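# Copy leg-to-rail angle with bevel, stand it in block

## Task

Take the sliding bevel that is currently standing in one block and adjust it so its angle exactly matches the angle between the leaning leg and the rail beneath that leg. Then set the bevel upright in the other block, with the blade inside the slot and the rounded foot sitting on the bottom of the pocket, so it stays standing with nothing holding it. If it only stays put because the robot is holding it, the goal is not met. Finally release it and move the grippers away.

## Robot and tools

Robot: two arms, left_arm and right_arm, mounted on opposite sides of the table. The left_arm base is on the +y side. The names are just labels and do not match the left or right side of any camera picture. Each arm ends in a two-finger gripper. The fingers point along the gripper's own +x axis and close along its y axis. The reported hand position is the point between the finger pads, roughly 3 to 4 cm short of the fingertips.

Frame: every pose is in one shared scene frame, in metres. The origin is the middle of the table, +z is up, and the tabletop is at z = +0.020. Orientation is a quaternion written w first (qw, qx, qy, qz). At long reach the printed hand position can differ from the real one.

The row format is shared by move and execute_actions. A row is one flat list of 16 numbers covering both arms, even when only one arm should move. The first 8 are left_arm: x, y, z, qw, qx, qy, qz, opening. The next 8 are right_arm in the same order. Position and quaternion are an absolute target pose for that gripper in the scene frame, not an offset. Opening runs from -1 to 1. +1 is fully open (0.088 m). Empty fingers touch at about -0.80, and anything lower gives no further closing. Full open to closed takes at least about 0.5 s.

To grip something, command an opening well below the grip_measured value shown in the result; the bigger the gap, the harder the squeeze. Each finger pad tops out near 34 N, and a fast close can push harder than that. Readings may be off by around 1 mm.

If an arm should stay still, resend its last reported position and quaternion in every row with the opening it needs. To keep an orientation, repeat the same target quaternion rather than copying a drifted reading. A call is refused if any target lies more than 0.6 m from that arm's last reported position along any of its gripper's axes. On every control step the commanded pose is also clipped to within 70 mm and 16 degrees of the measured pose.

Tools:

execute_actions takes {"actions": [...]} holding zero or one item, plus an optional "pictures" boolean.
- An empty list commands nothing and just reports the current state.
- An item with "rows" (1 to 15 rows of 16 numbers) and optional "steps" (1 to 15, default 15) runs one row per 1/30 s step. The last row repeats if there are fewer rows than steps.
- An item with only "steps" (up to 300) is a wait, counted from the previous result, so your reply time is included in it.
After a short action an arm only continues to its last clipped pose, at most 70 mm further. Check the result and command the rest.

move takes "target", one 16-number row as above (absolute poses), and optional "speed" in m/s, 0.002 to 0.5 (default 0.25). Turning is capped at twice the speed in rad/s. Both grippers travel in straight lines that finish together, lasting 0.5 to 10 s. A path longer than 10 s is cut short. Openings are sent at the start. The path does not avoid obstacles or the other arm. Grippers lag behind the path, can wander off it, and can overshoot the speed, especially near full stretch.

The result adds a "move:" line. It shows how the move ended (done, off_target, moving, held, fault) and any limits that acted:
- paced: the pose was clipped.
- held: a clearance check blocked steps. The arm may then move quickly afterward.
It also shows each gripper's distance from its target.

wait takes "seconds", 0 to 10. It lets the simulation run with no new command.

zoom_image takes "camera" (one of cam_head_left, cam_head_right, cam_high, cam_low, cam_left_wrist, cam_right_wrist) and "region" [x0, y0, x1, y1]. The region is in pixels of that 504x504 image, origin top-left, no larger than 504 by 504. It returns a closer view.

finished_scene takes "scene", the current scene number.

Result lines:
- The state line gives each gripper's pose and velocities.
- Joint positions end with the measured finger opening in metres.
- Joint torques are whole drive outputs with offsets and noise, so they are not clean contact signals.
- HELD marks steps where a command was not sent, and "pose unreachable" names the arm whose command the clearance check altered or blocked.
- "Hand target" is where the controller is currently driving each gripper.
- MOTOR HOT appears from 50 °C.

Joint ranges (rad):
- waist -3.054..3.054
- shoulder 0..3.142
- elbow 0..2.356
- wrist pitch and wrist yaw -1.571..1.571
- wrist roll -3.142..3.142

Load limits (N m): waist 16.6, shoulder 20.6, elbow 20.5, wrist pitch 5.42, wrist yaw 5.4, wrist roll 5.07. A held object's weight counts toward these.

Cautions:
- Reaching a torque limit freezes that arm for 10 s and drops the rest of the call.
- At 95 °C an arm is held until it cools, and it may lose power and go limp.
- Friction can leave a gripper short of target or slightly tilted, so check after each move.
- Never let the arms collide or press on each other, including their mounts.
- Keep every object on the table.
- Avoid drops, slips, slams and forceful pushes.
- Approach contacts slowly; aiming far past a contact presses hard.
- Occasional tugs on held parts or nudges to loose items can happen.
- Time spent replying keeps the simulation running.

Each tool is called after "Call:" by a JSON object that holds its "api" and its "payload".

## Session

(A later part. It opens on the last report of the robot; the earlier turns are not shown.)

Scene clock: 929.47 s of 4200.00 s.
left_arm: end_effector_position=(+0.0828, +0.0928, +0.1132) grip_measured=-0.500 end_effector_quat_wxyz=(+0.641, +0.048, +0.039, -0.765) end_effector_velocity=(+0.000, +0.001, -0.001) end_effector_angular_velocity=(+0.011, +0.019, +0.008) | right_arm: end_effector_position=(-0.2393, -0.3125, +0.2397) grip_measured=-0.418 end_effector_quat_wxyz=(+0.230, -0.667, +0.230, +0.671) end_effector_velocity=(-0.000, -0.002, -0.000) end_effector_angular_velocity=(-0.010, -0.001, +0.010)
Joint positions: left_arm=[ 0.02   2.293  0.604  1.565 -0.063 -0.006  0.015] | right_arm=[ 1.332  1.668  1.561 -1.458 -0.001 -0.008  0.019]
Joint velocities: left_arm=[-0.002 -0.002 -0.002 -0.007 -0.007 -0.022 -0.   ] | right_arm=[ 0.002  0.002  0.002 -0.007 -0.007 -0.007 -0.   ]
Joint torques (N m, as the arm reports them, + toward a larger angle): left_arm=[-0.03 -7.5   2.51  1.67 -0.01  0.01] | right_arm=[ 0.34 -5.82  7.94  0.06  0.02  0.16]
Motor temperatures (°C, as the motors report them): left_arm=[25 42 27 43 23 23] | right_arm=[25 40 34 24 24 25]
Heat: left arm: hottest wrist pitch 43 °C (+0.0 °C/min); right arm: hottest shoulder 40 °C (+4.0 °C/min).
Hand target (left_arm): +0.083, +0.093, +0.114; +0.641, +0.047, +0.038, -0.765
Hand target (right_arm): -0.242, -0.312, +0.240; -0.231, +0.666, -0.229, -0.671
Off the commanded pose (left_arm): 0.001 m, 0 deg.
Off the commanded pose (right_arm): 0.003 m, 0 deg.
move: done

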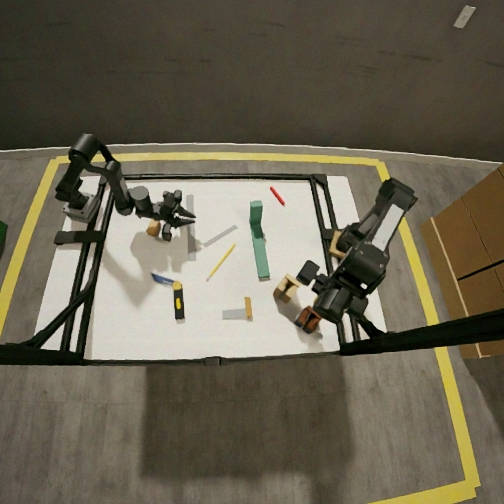

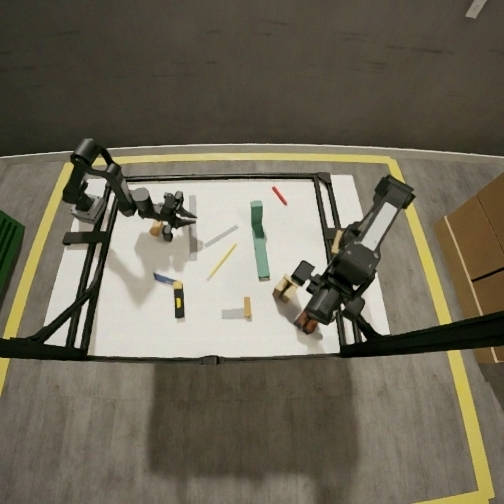

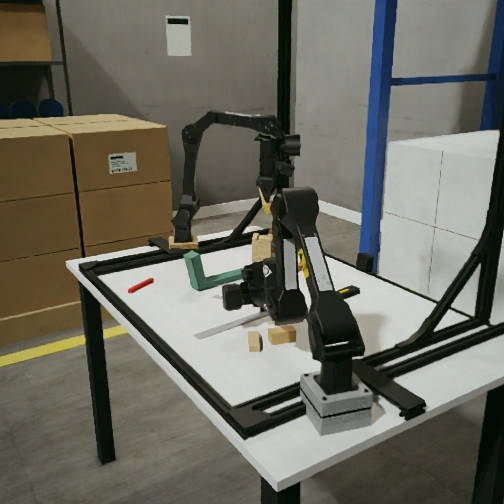

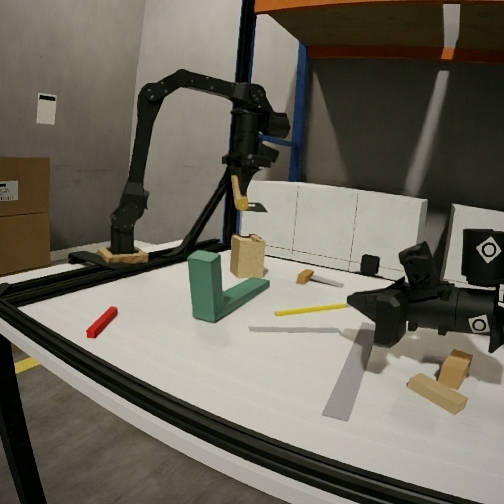

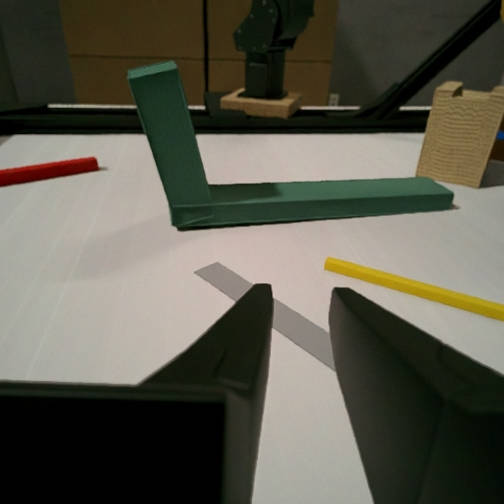

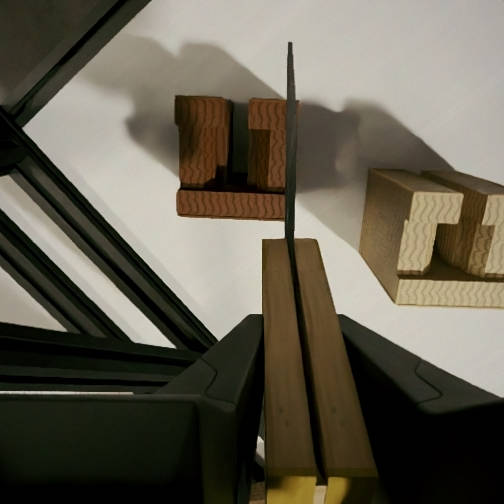

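Call:
{"api": "move", "payload": {"target": [0.0828,0.0925,0.114,0.641,0.047,0.038,-0.765,-0.5,-0.306,-0.2947,0.215,0.2080,-0.7417,0.2663,0.5795,-0.6], "speed": 0.08}}

Scene clock: 968.93 s of 4200.00 s.
left_arm: end_effector_position=(+0.0828, +0.0928, +0.1131) grip_measured=-0.500 end_effector_quat_wxyz=(+0.641, +0.048, +0.039, -0.765) end_effector_velocity=(-0.000, -0.000, -0.003) end_effector_angular_velocity=(+0.020, +0.017, +0.008) | right_arm: end_effector_position=(-0.3030, -0.2955, +0.2146) grip_measured=-0.418 end_effector_quat_wxyz=(+0.222, -0.700, +0.254, +0.629) end_effector_velocity=(-0.001, +0.000, +0.004) end_effector_angular_velocity=(-0.004, +0.012, +0.019)
Joint positions: left_arm=[ 0.02   2.293  0.604  1.565 -0.063 -0.006  0.015] | right_arm=[ 1.398  2.007  1.888 -1.561 -0.019  0.083  0.019]
Joint velocities: left_arm=[-0.002 -0.002  0.002 -0.022 -0.007 -0.022  0.   ] | right_arm=[-0.002 -0.002  0.012 -0.007 -0.007 -0.022 -0.   ]
Joint torques (N m, as the arm reports them, + toward a larger angle): left_arm=[-0.04 -7.5   2.55  1.67 -0.01  0.01] | right_arm=[ 0.29 -8.07  7.58 -0.21 -0.17  0.13]
Motor temperatures (°C, as the motors report them): left_arm=[25 42 27 43 23 23] | right_arm=[25 37 34 24 24 25]
Heat: left arm: hottest wrist pitch 43 °C (+0.0 °C/min); right arm: hottest shoulder 37 °C (-2.0 °C/min).
Hand target (left_arm): +0.083, +0.092, +0.114; +0.641, +0.047, +0.038, -0.765
Hand target (right_arm): -0.306, -0.295, +0.214; -0.221, +0.700, -0.256, -0.629
Off the commanded pose (left_arm): 0.001 m, 0 deg.
Off the commanded pose (right_arm): 0.003 m, 8 deg.
joint sent to its limit (right arm) — the command would take joint 4 (wrist pitch) past its lower limit, so that joint was sent only as far as its limit.
move: off_target (right_arm)

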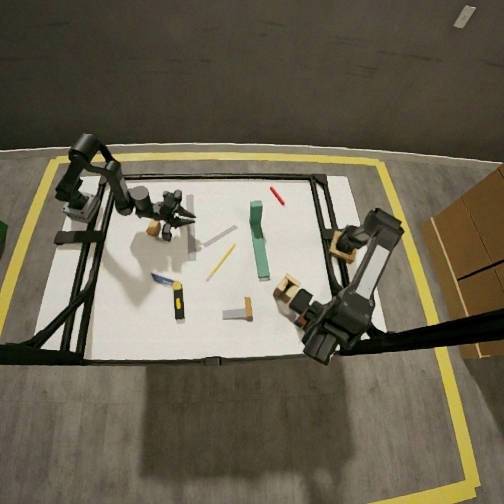

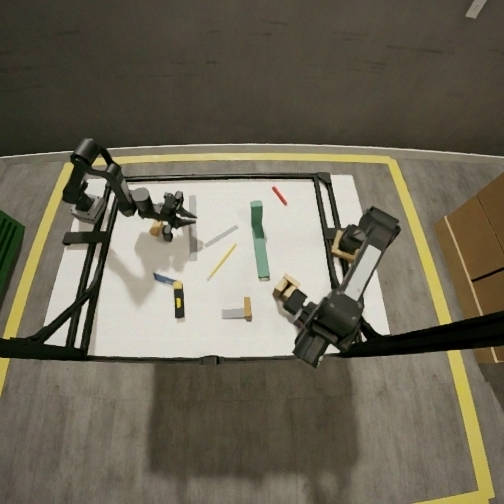

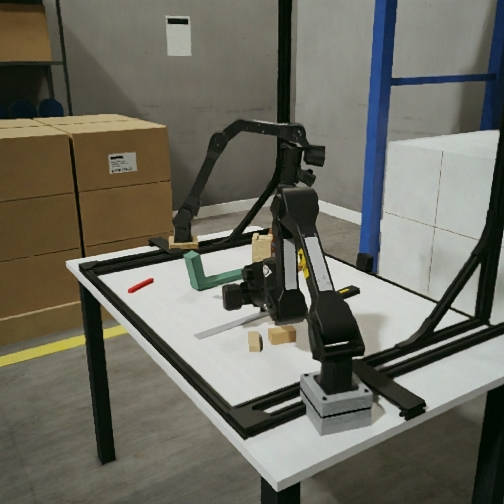

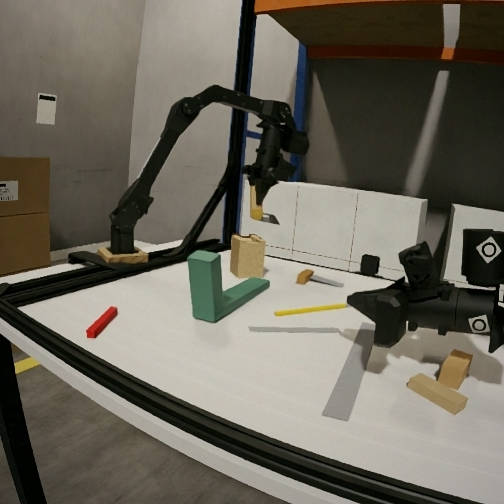

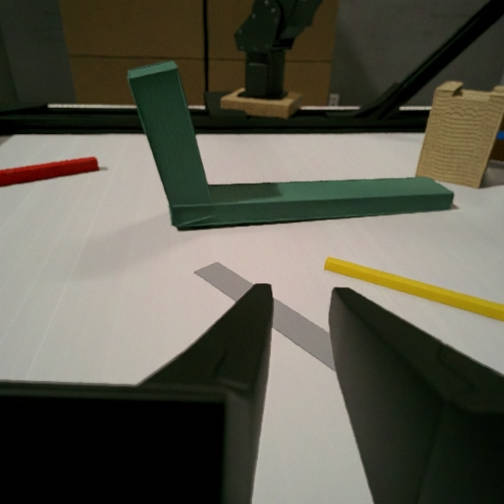

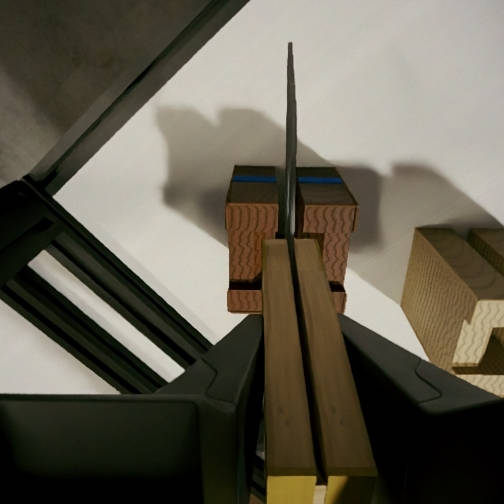

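Call:
{"api": "move", "payload": {"target": [0.0828,0.0925,0.114,0.641,0.047,0.038,-0.765,-0.5,-0.306,-0.2947,0.19,0.2080,-0.7417,0.2663,0.5795,-0.6], "speed": 0.03}}

Call:
{"api": "zoom_image", "payload": {"camera": "cam_low", "region": [200, 150, 320, 290]}}

Scene clock: 981.00 s of 4200.00 s.
left_arm: end_effector_position=(+0.0828, +0.0928, +0.1131) grip_measured=-0.500 end_effector_quat_wxyz=(+0.641, +0.048, +0.039, -0.765) end_effector_velocity=(+0.000, +0.001, -0.003) end_effector_angular_velocity=(+0.013, +0.003, +0.006) | right_arm: end_effector_position=(-0.3056, -0.2940, +0.1936) grip_measured=-0.418 end_effector_quat_wxyz=(+0.216, -0.719, +0.260, +0.607) end_effector_velocity=(+0.002, -0.001, -0.001) end_effector_angular_velocity=(-0.014, -0.005, +0.004)
Joint positions: left_arm=[ 0.02   2.293  0.604  1.565 -0.063 -0.006  0.015] | right_arm=[ 1.398  2.07   1.89  -1.561 -0.019  0.084  0.019]
Joint velocities: left_arm=[-0.002  0.002 -0.002 -0.007 -0.007 -0.007 -0.   ] | right_arm=[-0.002  0.002 -0.002 -0.007 -0.007 -0.007 -0.   ]
Joint torques (N m, as the arm reports them, + toward a larger angle): left_arm=[-0.03 -7.49  2.53  1.69 -0.01  0.02] | right_arm=[ 0.15 -8.45  5.66 -0.29 -0.12  0.05]
Motor temperatures (°C, as the motors report them): left_arm=[25 42 27 43 23 23] | right_arm=[25 38 34 24 24 25]
Heat: left arm: hottest wrist pitch 43 °C (+0.0 °C/min); right arm: hottest shoulder 38 °C (-2.0 °C/min).
Hand target (left_arm): +0.083, +0.093, +0.114; +0.641, +0.047, +0.038, -0.765
Hand target (right_arm): -0.306, -0.295, +0.189; -0.214, +0.724, -0.262, -0.601
Off the commanded pose (left_arm): 0.001 m, 0 deg.
Off the commanded pose (right_arm): 0.004 m, 4 deg.
joint sent to its limit (right arm) — the command would take joint 4 (wrist pitch) past its lower limit, so that joint was sent only as far as its limit.
move: off_target (right_arm)

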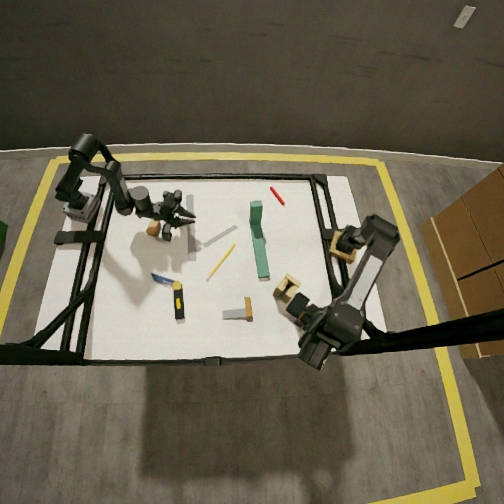

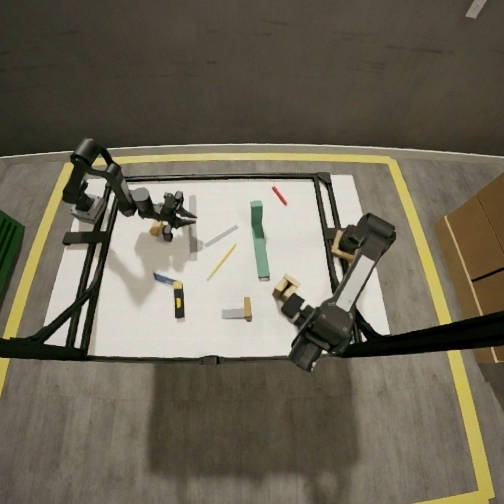

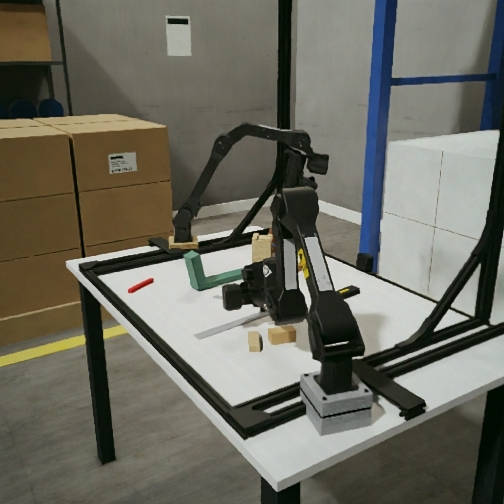

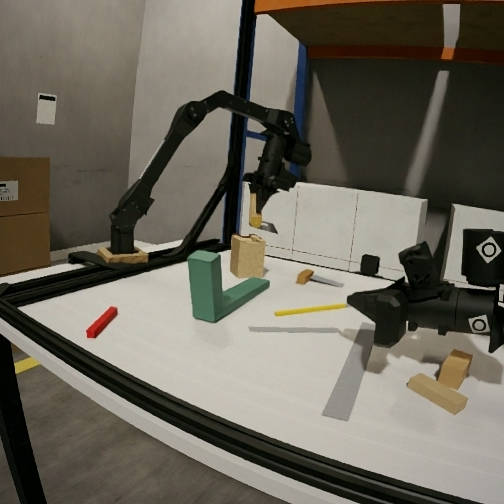

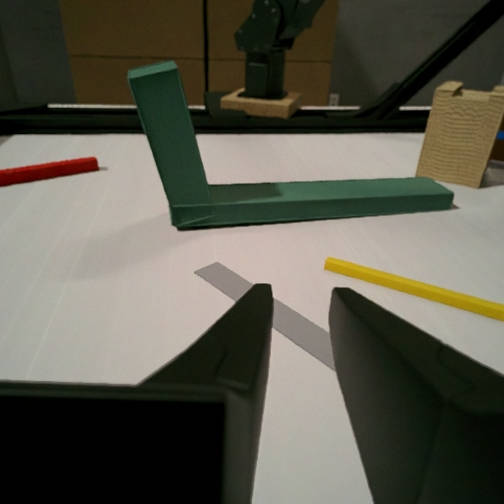

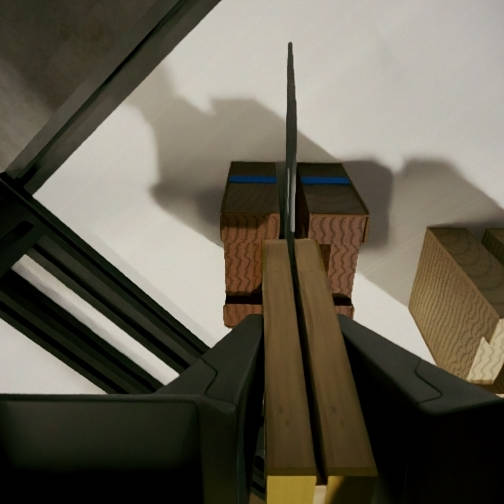

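Region (200, 150, 320, 290) of cam_low's 504x504 image, scaled by 3.600, with more detail than that image has; it fills the left 432 columns of this view, and the rest is white.

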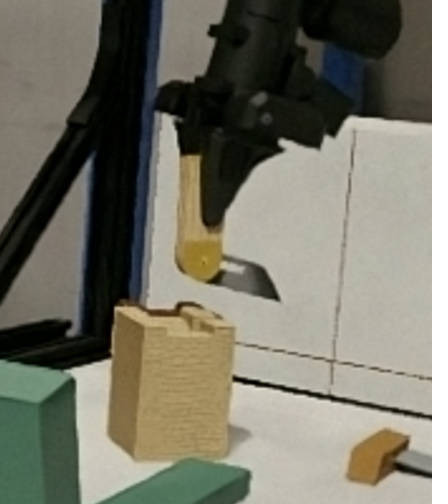

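Call:
{"api": "zoom_image", "payload": {"camera": "cam_right_wrist", "region": [200, 140, 400, 340]}}

Region (200, 140, 400, 340) of cam_right_wrist's 504x504 image, scaled by 2.520, with more detail than that image has.

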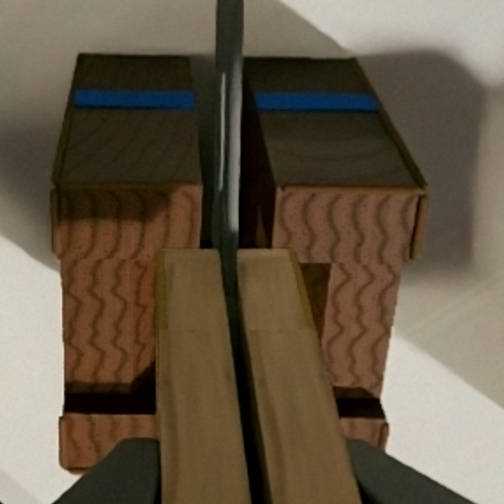

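Call:
{"api": "move", "payload": {"target": [0.0828,0.0925,0.114,0.641,0.047,0.038,-0.765,-0.5,-0.3006,-0.2992,0.181,0.2080,-0.7417,0.2663,0.5795,-0.6], "speed": 0.015}}

Call:
{"api": "zoom_image", "payload": {"camera": "cam_right_wrist", "region": [200, 140, 400, 340]}}

Scene clock: 1043.30 s of 4200.00 s.
left_arm: end_effector_position=(+0.0830, +0.0926, +0.1133) grip_measured=-0.500 end_effector_quat_wxyz=(+0.641, +0.048, +0.039, -0.765) end_effector_velocity=(-0.002, +0.001, +0.002) end_effector_angular_velocity=(-0.003, +0.024, -0.007) | right_arm: end_effector_position=(-0.3012, -0.2974, +0.1852) grip_measured=-0.418 end_effector_quat_wxyz=(+0.212, -0.731, +0.263, +0.593) end_effector_velocity=(+0.002, -0.001, +0.001) end_effector_angular_velocity=(-0.011, -0.001, +0.003)
Joint positions: left_arm=[ 0.021  2.293  0.604  1.565 -0.063 -0.006  0.015] | right_arm=[ 1.399  2.078  1.863 -1.562 -0.02   0.085  0.019]
Joint velocities: left_arm=[-0.002 -0.002 -0.002  0.007  0.007 -0.022  0.   ] | right_arm=[-0.002 -0.002 -0.002 -0.007 -0.007 -0.007 -0.   ]
Joint torques (N m, as the arm reports them, + toward a larger angle): left_arm=[-0.04 -7.5   2.54  1.68 -0.01  0.03] | right_arm=[ 0.21 -8.73  4.72 -0.29 -0.11  0.05]
Motor temperatures (°C, as the motors report them): left_arm=[25 42 26 43 23 23] | right_arm=[25 41 32 23 24 25]
Heat: left arm: hottest wrist pitch 43 °C (+0.0 °C/min); right arm: hottest shoulder 41 °C (+3.0 °C/min).
Hand target (left_arm): +0.083, +0.092, +0.114; +0.641, +0.047, +0.038, -0.765
Hand target (right_arm): -0.300, -0.299, +0.181; -0.210, +0.736, -0.265, -0.587
Off the commanded pose (left_arm): 0.001 m, 0 deg.
Off the commanded pose (right_arm): 0.005 m, 2 deg.
joint sent to its limit (right arm) — the command would take joint 4 (wrist pitch) past its lower limit, so that joint was sent only as far as its limit.
move: done

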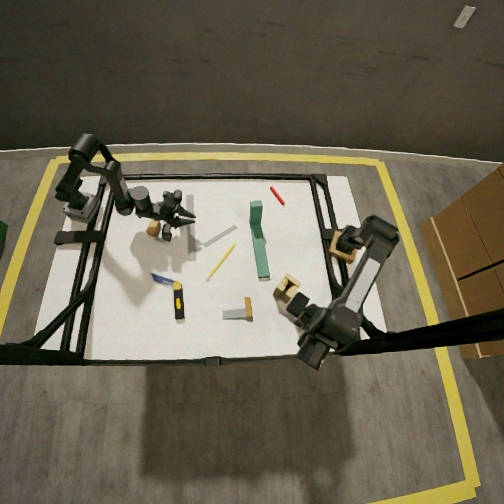

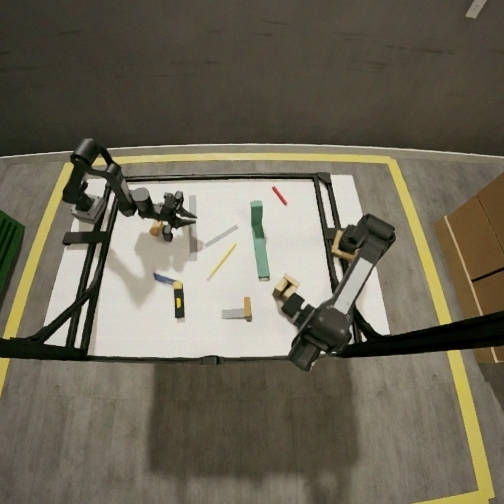

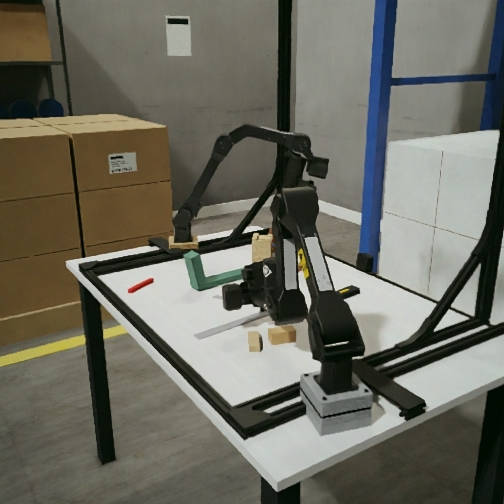

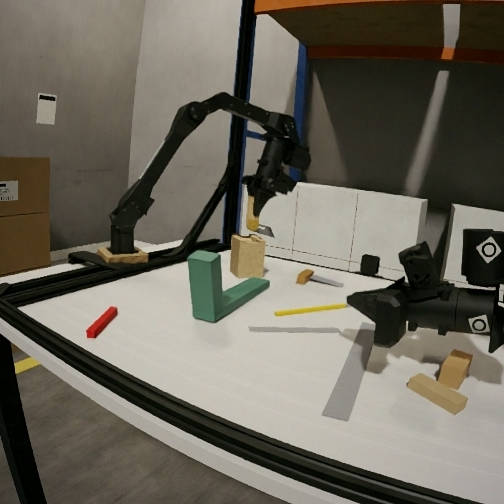

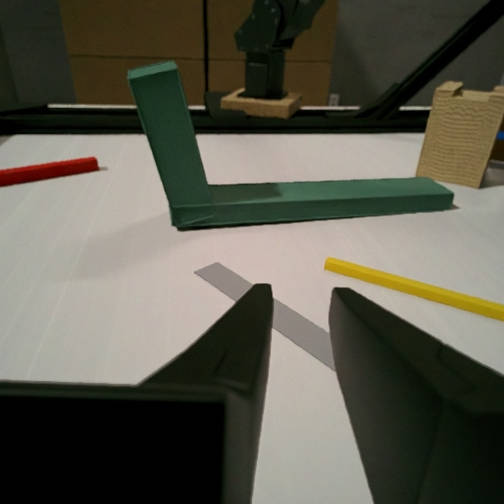

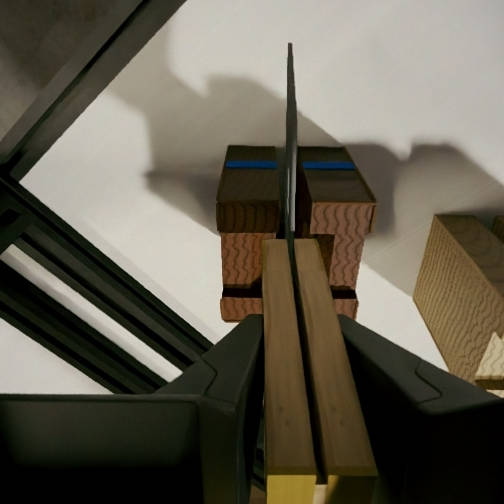

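Region (200, 140, 400, 340) of cam_right_wrist's 504x504 image, scaled by 2.520, with more detail than that image has.

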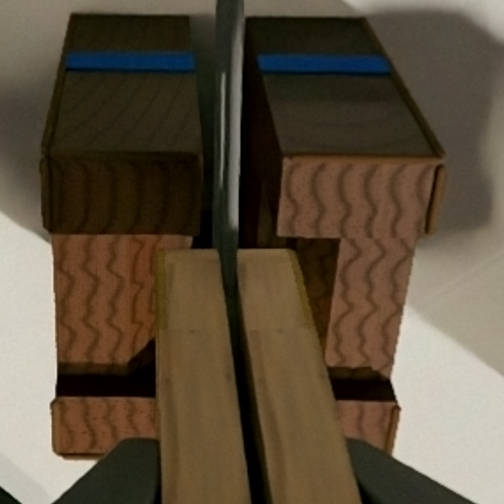

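Call:
{"api": "move", "payload": {"target": [0.0828,0.0925,0.114,0.641,0.047,0.038,-0.765,-0.5,-0.2955,-0.303,0.178,0.2080,-0.7417,0.2663,0.5795,-0.6], "speed": 0.012}}

Call:
{"api": "zoom_image", "payload": {"camera": "cam_right_wrist", "region": [200, 140, 400, 340]}}

Scene clock: 1061.67 s of 4200.00 s.
left_arm: end_effector_position=(+0.0830, +0.0926, +0.1133) grip_measured=-0.500 end_effector_quat_wxyz=(+0.641, +0.048, +0.039, -0.765) end_effector_velocity=(+0.000, +0.001, -0.003) end_effector_angular_velocity=(+0.013, +0.003, +0.006) | right_arm: end_effector_position=(-0.2965, -0.3008, +0.1786) grip_measured=-0.418 end_effector_quat_wxyz=(+0.209, -0.740, +0.266, +0.582) end_effector_velocity=(+0.003, +0.000, +0.001) end_effector_angular_velocity=(+0.000, -0.009, +0.006)
Joint positions: left_arm=[ 0.021  2.293  0.604  1.565 -0.063 -0.006  0.015] | right_arm=[ 1.399  2.081  1.835 -1.562 -0.02   0.085  0.019]
Joint velocities: left_arm=[-0.002  0.002 -0.002 -0.007 -0.007 -0.007 -0.   ] | right_arm=[-0.002 -0.002 -0.002 -0.007  0.007 -0.007 -0.   ]
Joint torques (N m, as the arm reports them, + toward a larger angle): left_arm=[-0.07 -7.49  2.49  1.67 -0.01  0.02] | right_arm=[  0.22 -10.07   4.73  -0.31  -0.11   0.05]
Motor temperatures (°C, as the motors report them): left_arm=[25 42 26 43 23 23] | right_arm=[25 41 31 23 24 25]
Heat: left arm: hottest wrist pitch 43 °C (+0.0 °C/min); right arm: hottest shoulder 41 °C (+2.0 °C/min).
Hand target (left_arm): +0.083, +0.093, +0.114; +0.641, +0.047, +0.038, -0.765
Hand target (right_arm): -0.296, -0.303, +0.178; -0.208, +0.742, -0.266, -0.579
Off the commanded pose (left_arm): 0.001 m, 0 deg.
Off the commanded pose (right_arm): 0.002 m, 0 deg.
move: done

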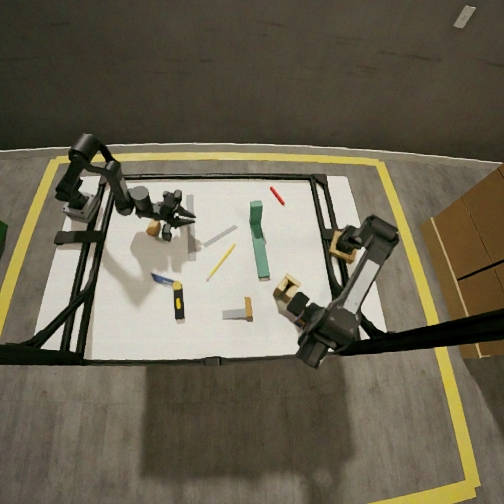

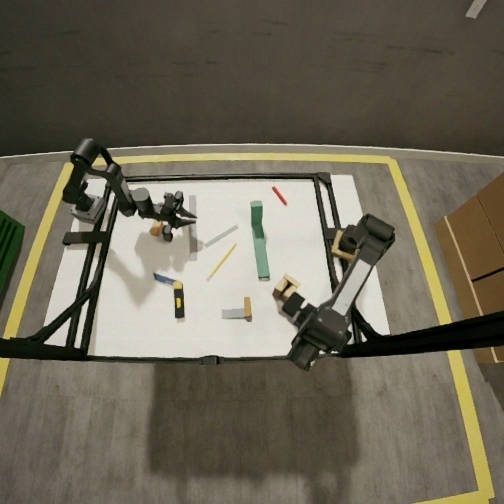

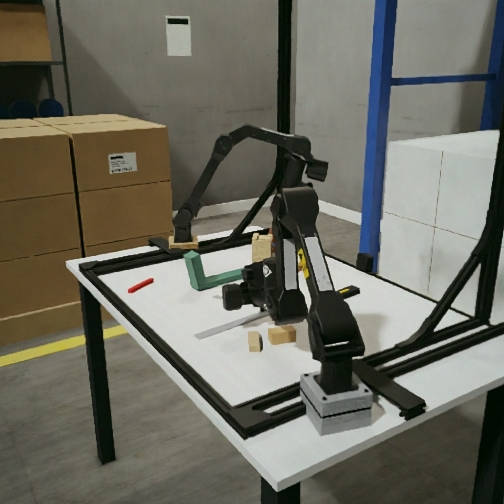

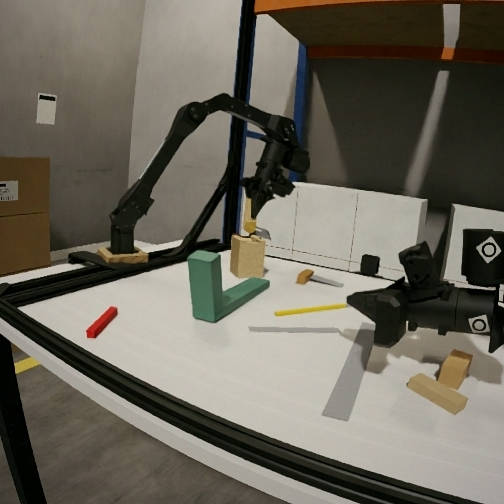

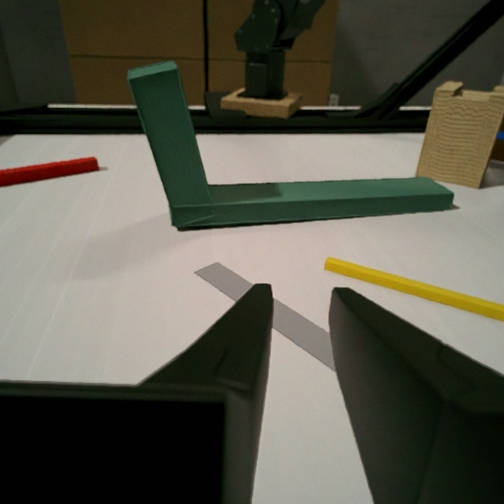

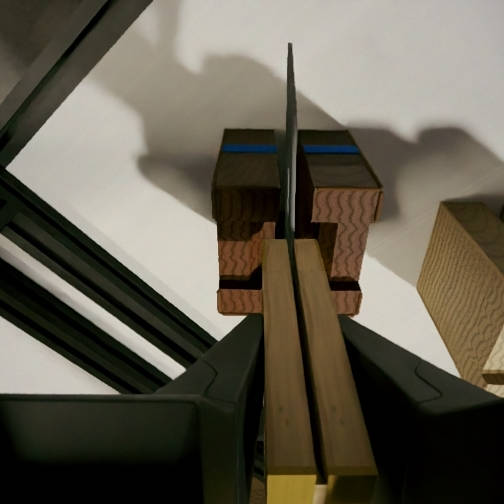

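Region (200, 140, 400, 340) of cam_right_wrist's 504x504 image, scaled by 2.520, with more detail than that image has.

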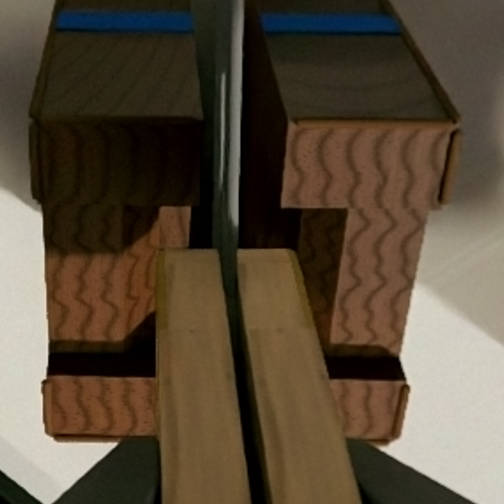

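Call:
{"api": "move", "payload": {"target": [0.0828,0.0925,0.114,0.641,0.047,0.038,-0.765,-0.5,-0.2922,-0.3052,0.176,0.2080,-0.7417,0.2663,0.5795,-0.6], "speed": 0.008}}

Call:
{"api": "move", "payload": {"target": [0.0828,0.0925,0.114,0.641,0.047,0.038,-0.765,-0.5,-0.2925,-0.3048,0.164,0.2080,-0.7417,0.2663,0.5795,-0.6], "speed": 0.008}}

Call:
{"api": "zoom_image", "payload": {"camera": "cam_right_wrist", "region": [180, 120, 420, 360]}}

Scene clock: 1074.77 s of 4200.00 s.
left_arm: end_effector_position=(+0.0828, +0.0927, +0.1133) grip_measured=-0.500 end_effector_quat_wxyz=(+0.641, +0.048, +0.039, -0.765) end_effector_velocity=(+0.002, +0.000, -0.001) end_effector_angular_velocity=(+0.010, +0.017, +0.022) | right_arm: end_effector_position=(-0.2930, -0.3033, +0.1716) grip_measured=-0.418 end_effector_quat_wxyz=(+0.207, -0.745, +0.267, +0.574) end_effector_velocity=(+0.005, -0.001, +0.000) end_effector_angular_velocity=(-0.003, -0.013, +0.006)
Joint positions: left_arm=[ 0.02   2.293  0.604  1.565 -0.063 -0.006  0.015] | right_arm=[ 1.399  2.08   1.803 -1.549 -0.02   0.085  0.019]
Joint velocities: left_arm=[-0.002 -0.002 -0.002 -0.007 -0.022 -0.022 -0.   ] | right_arm=[-0.002 -0.007 -0.012 -0.007  0.007 -0.007 -0.   ]
Joint torques (N m, as the arm reports them, + toward a larger angle): left_arm=[-0.07 -7.49  2.5   1.67 -0.01  0.01] | right_arm=[  0.19 -11.9    4.66  -0.18  -0.1    0.05]
Motor temperatures (°C, as the motors report them): left_arm=[25 42 26 43 23 23] | right_arm=[25 42 31 23 24 25]
Heat: left arm: hottest wrist pitch 43 °C (+0.0 °C/min); right arm: hottest shoulder 42 °C (+2.0 °C/min).
Hand target (left_arm): +0.083, +0.093, +0.114; +0.641, +0.047, +0.038, -0.765
Hand target (right_arm): -0.292, -0.305, +0.176; -0.208, +0.742, -0.266, -0.579
Off the commanded pose (left_arm): 0.001 m, 0 deg.
Off the commanded pose (right_arm): 0.005 m, 1 deg.
move: done

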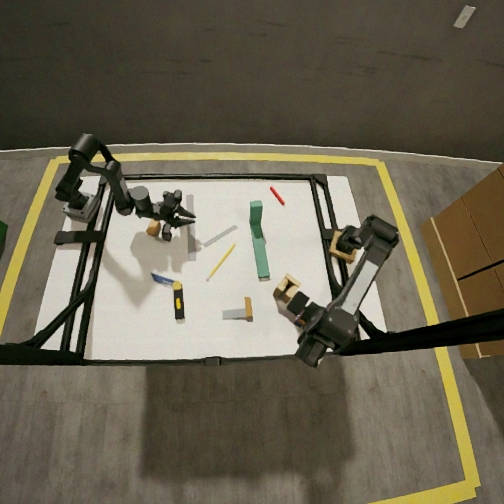

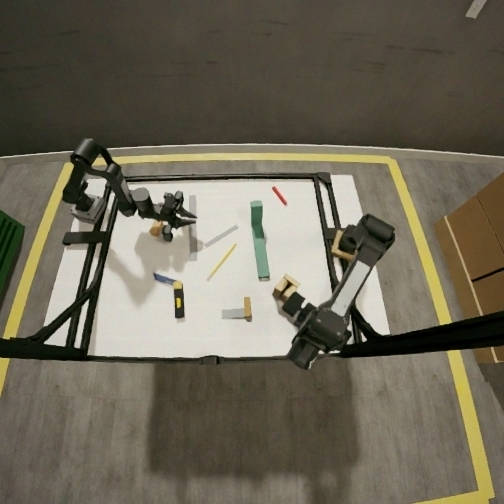

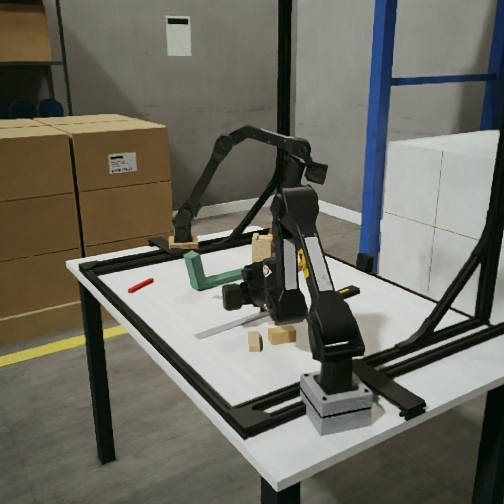

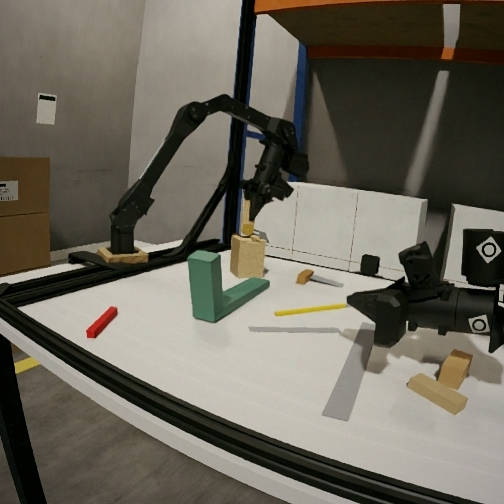

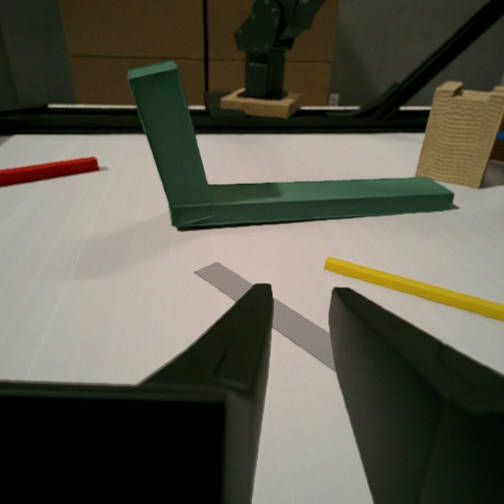

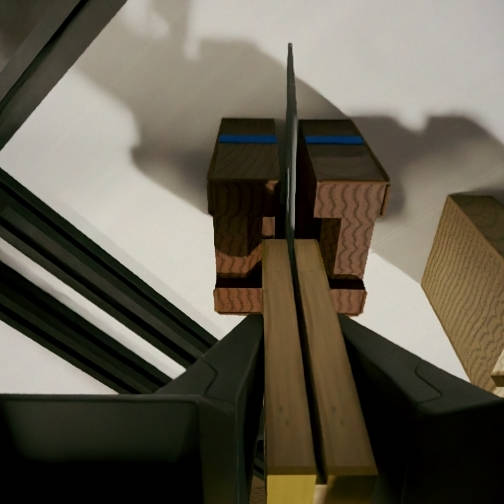

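Scene clock: 1075.97 s of 4200.00 s.
left_arm: end_effector_position=(+0.0828, +0.0927, +0.1133) grip_measured=-0.500 end_effector_quat_wxyz=(+0.641, +0.048, +0.039, -0.765) end_effector_velocity=(+0.000, +0.000, +0.002) end_effector_angular_velocity=(-0.006, +0.008, +0.006) | right_arm: end_effector_position=(-0.2932, -0.3031, +0.1610) grip_measured=-0.418 end_effector_quat_wxyz=(+0.208, -0.744, +0.267, +0.576) end_effector_velocity=(+0.002, -0.003, +0.001) end_effector_angular_velocity=(-0.009, -0.003, -0.006)
Joint positions: left_arm=[ 0.02   2.293  0.604  1.565 -0.063 -0.006  0.015] | right_arm=[ 1.399  2.08   1.761 -1.504 -0.02   0.085  0.019]
Joint velocities: left_arm=[-0.002 -0.002 -0.002  0.007 -0.007 -0.007 -0.   ] | right_arm=[ 0.002 -0.007 -0.007 -0.007 -0.007  0.007 -0.   ]
Joint torques (N m, as the arm reports them, + toward a larger angle): left_arm=[-0.02 -7.51  2.51  1.68 -0.01  0.01] | right_arm=[  0.18 -11.44   4.7   -0.14  -0.1    0.04]
Motor temperatures (°C, as the motors report them): left_arm=[25 42 26 43 23 23] | right_arm=[25 42 31 23 24 25]
Heat: left arm: hottest wrist pitch 43 °C (+0.0 °C/min); right arm: hottest shoulder 42 °C (+2.0 °C/min).
Hand target (left_arm): +0.083, +0.092, +0.114; +0.641, +0.047, +0.038, -0.765
Hand target (right_arm): -0.292, -0.305, +0.164; -0.208, +0.742, -0.266, -0.579
Off the commanded pose (left_arm): 0.001 m, 0 deg.
Off the commanded pose (right_arm): 0.004 m, 0 deg.
move: done

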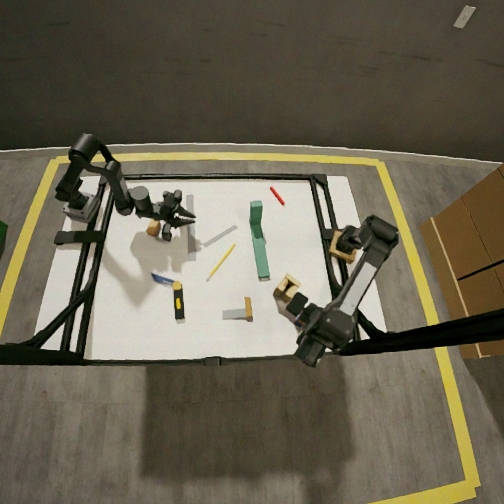

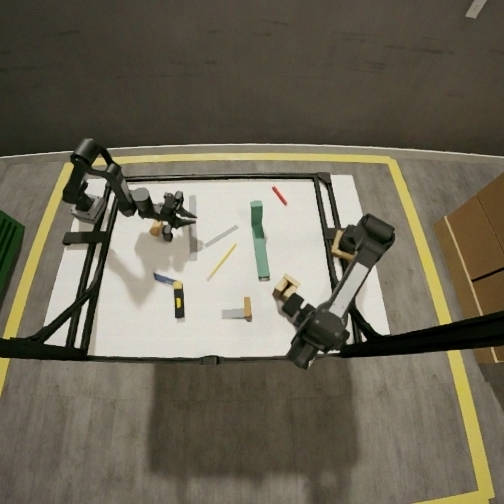

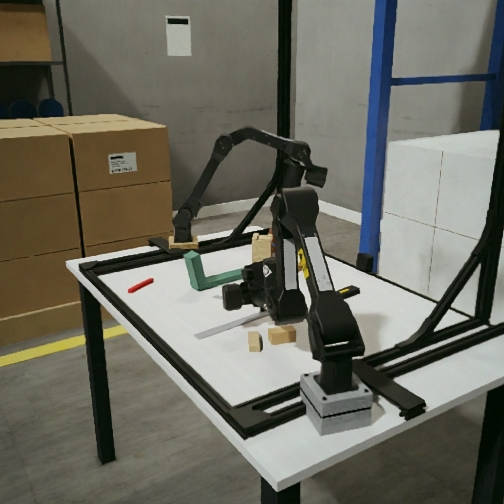

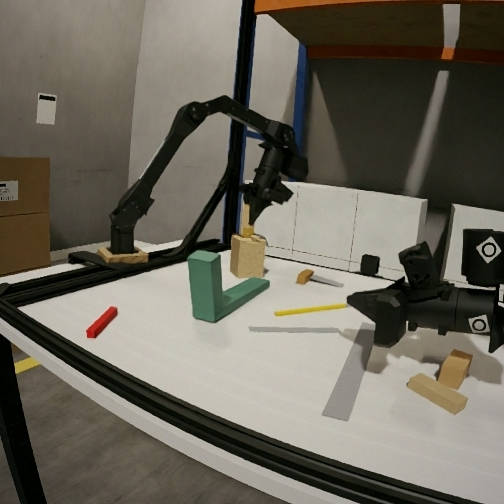

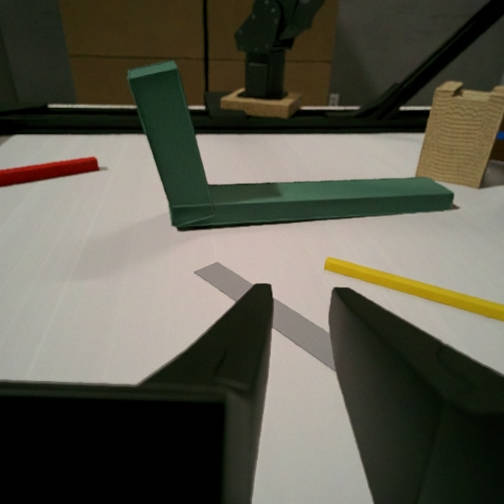

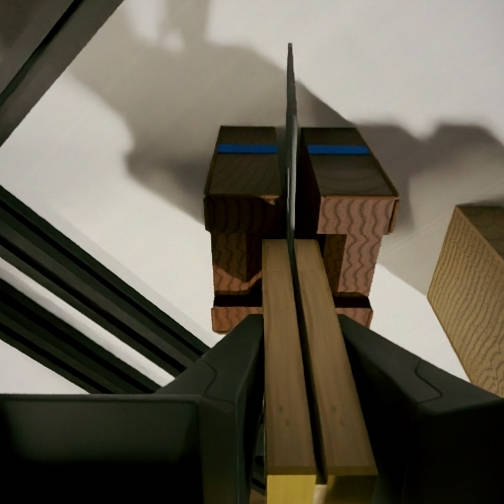

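Region (180, 120, 420, 360) of cam_right_wrist's 504x504 image, scaled by 2.100, with more detail than that image has.

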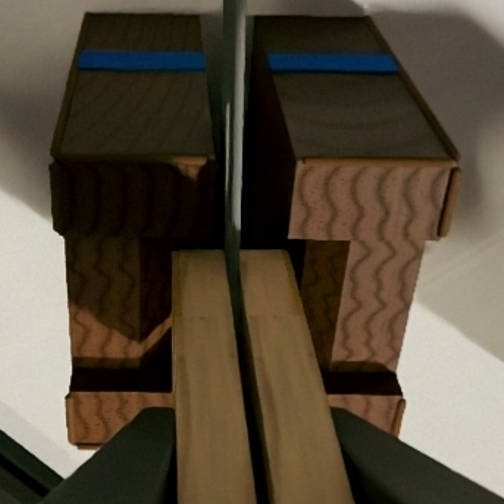

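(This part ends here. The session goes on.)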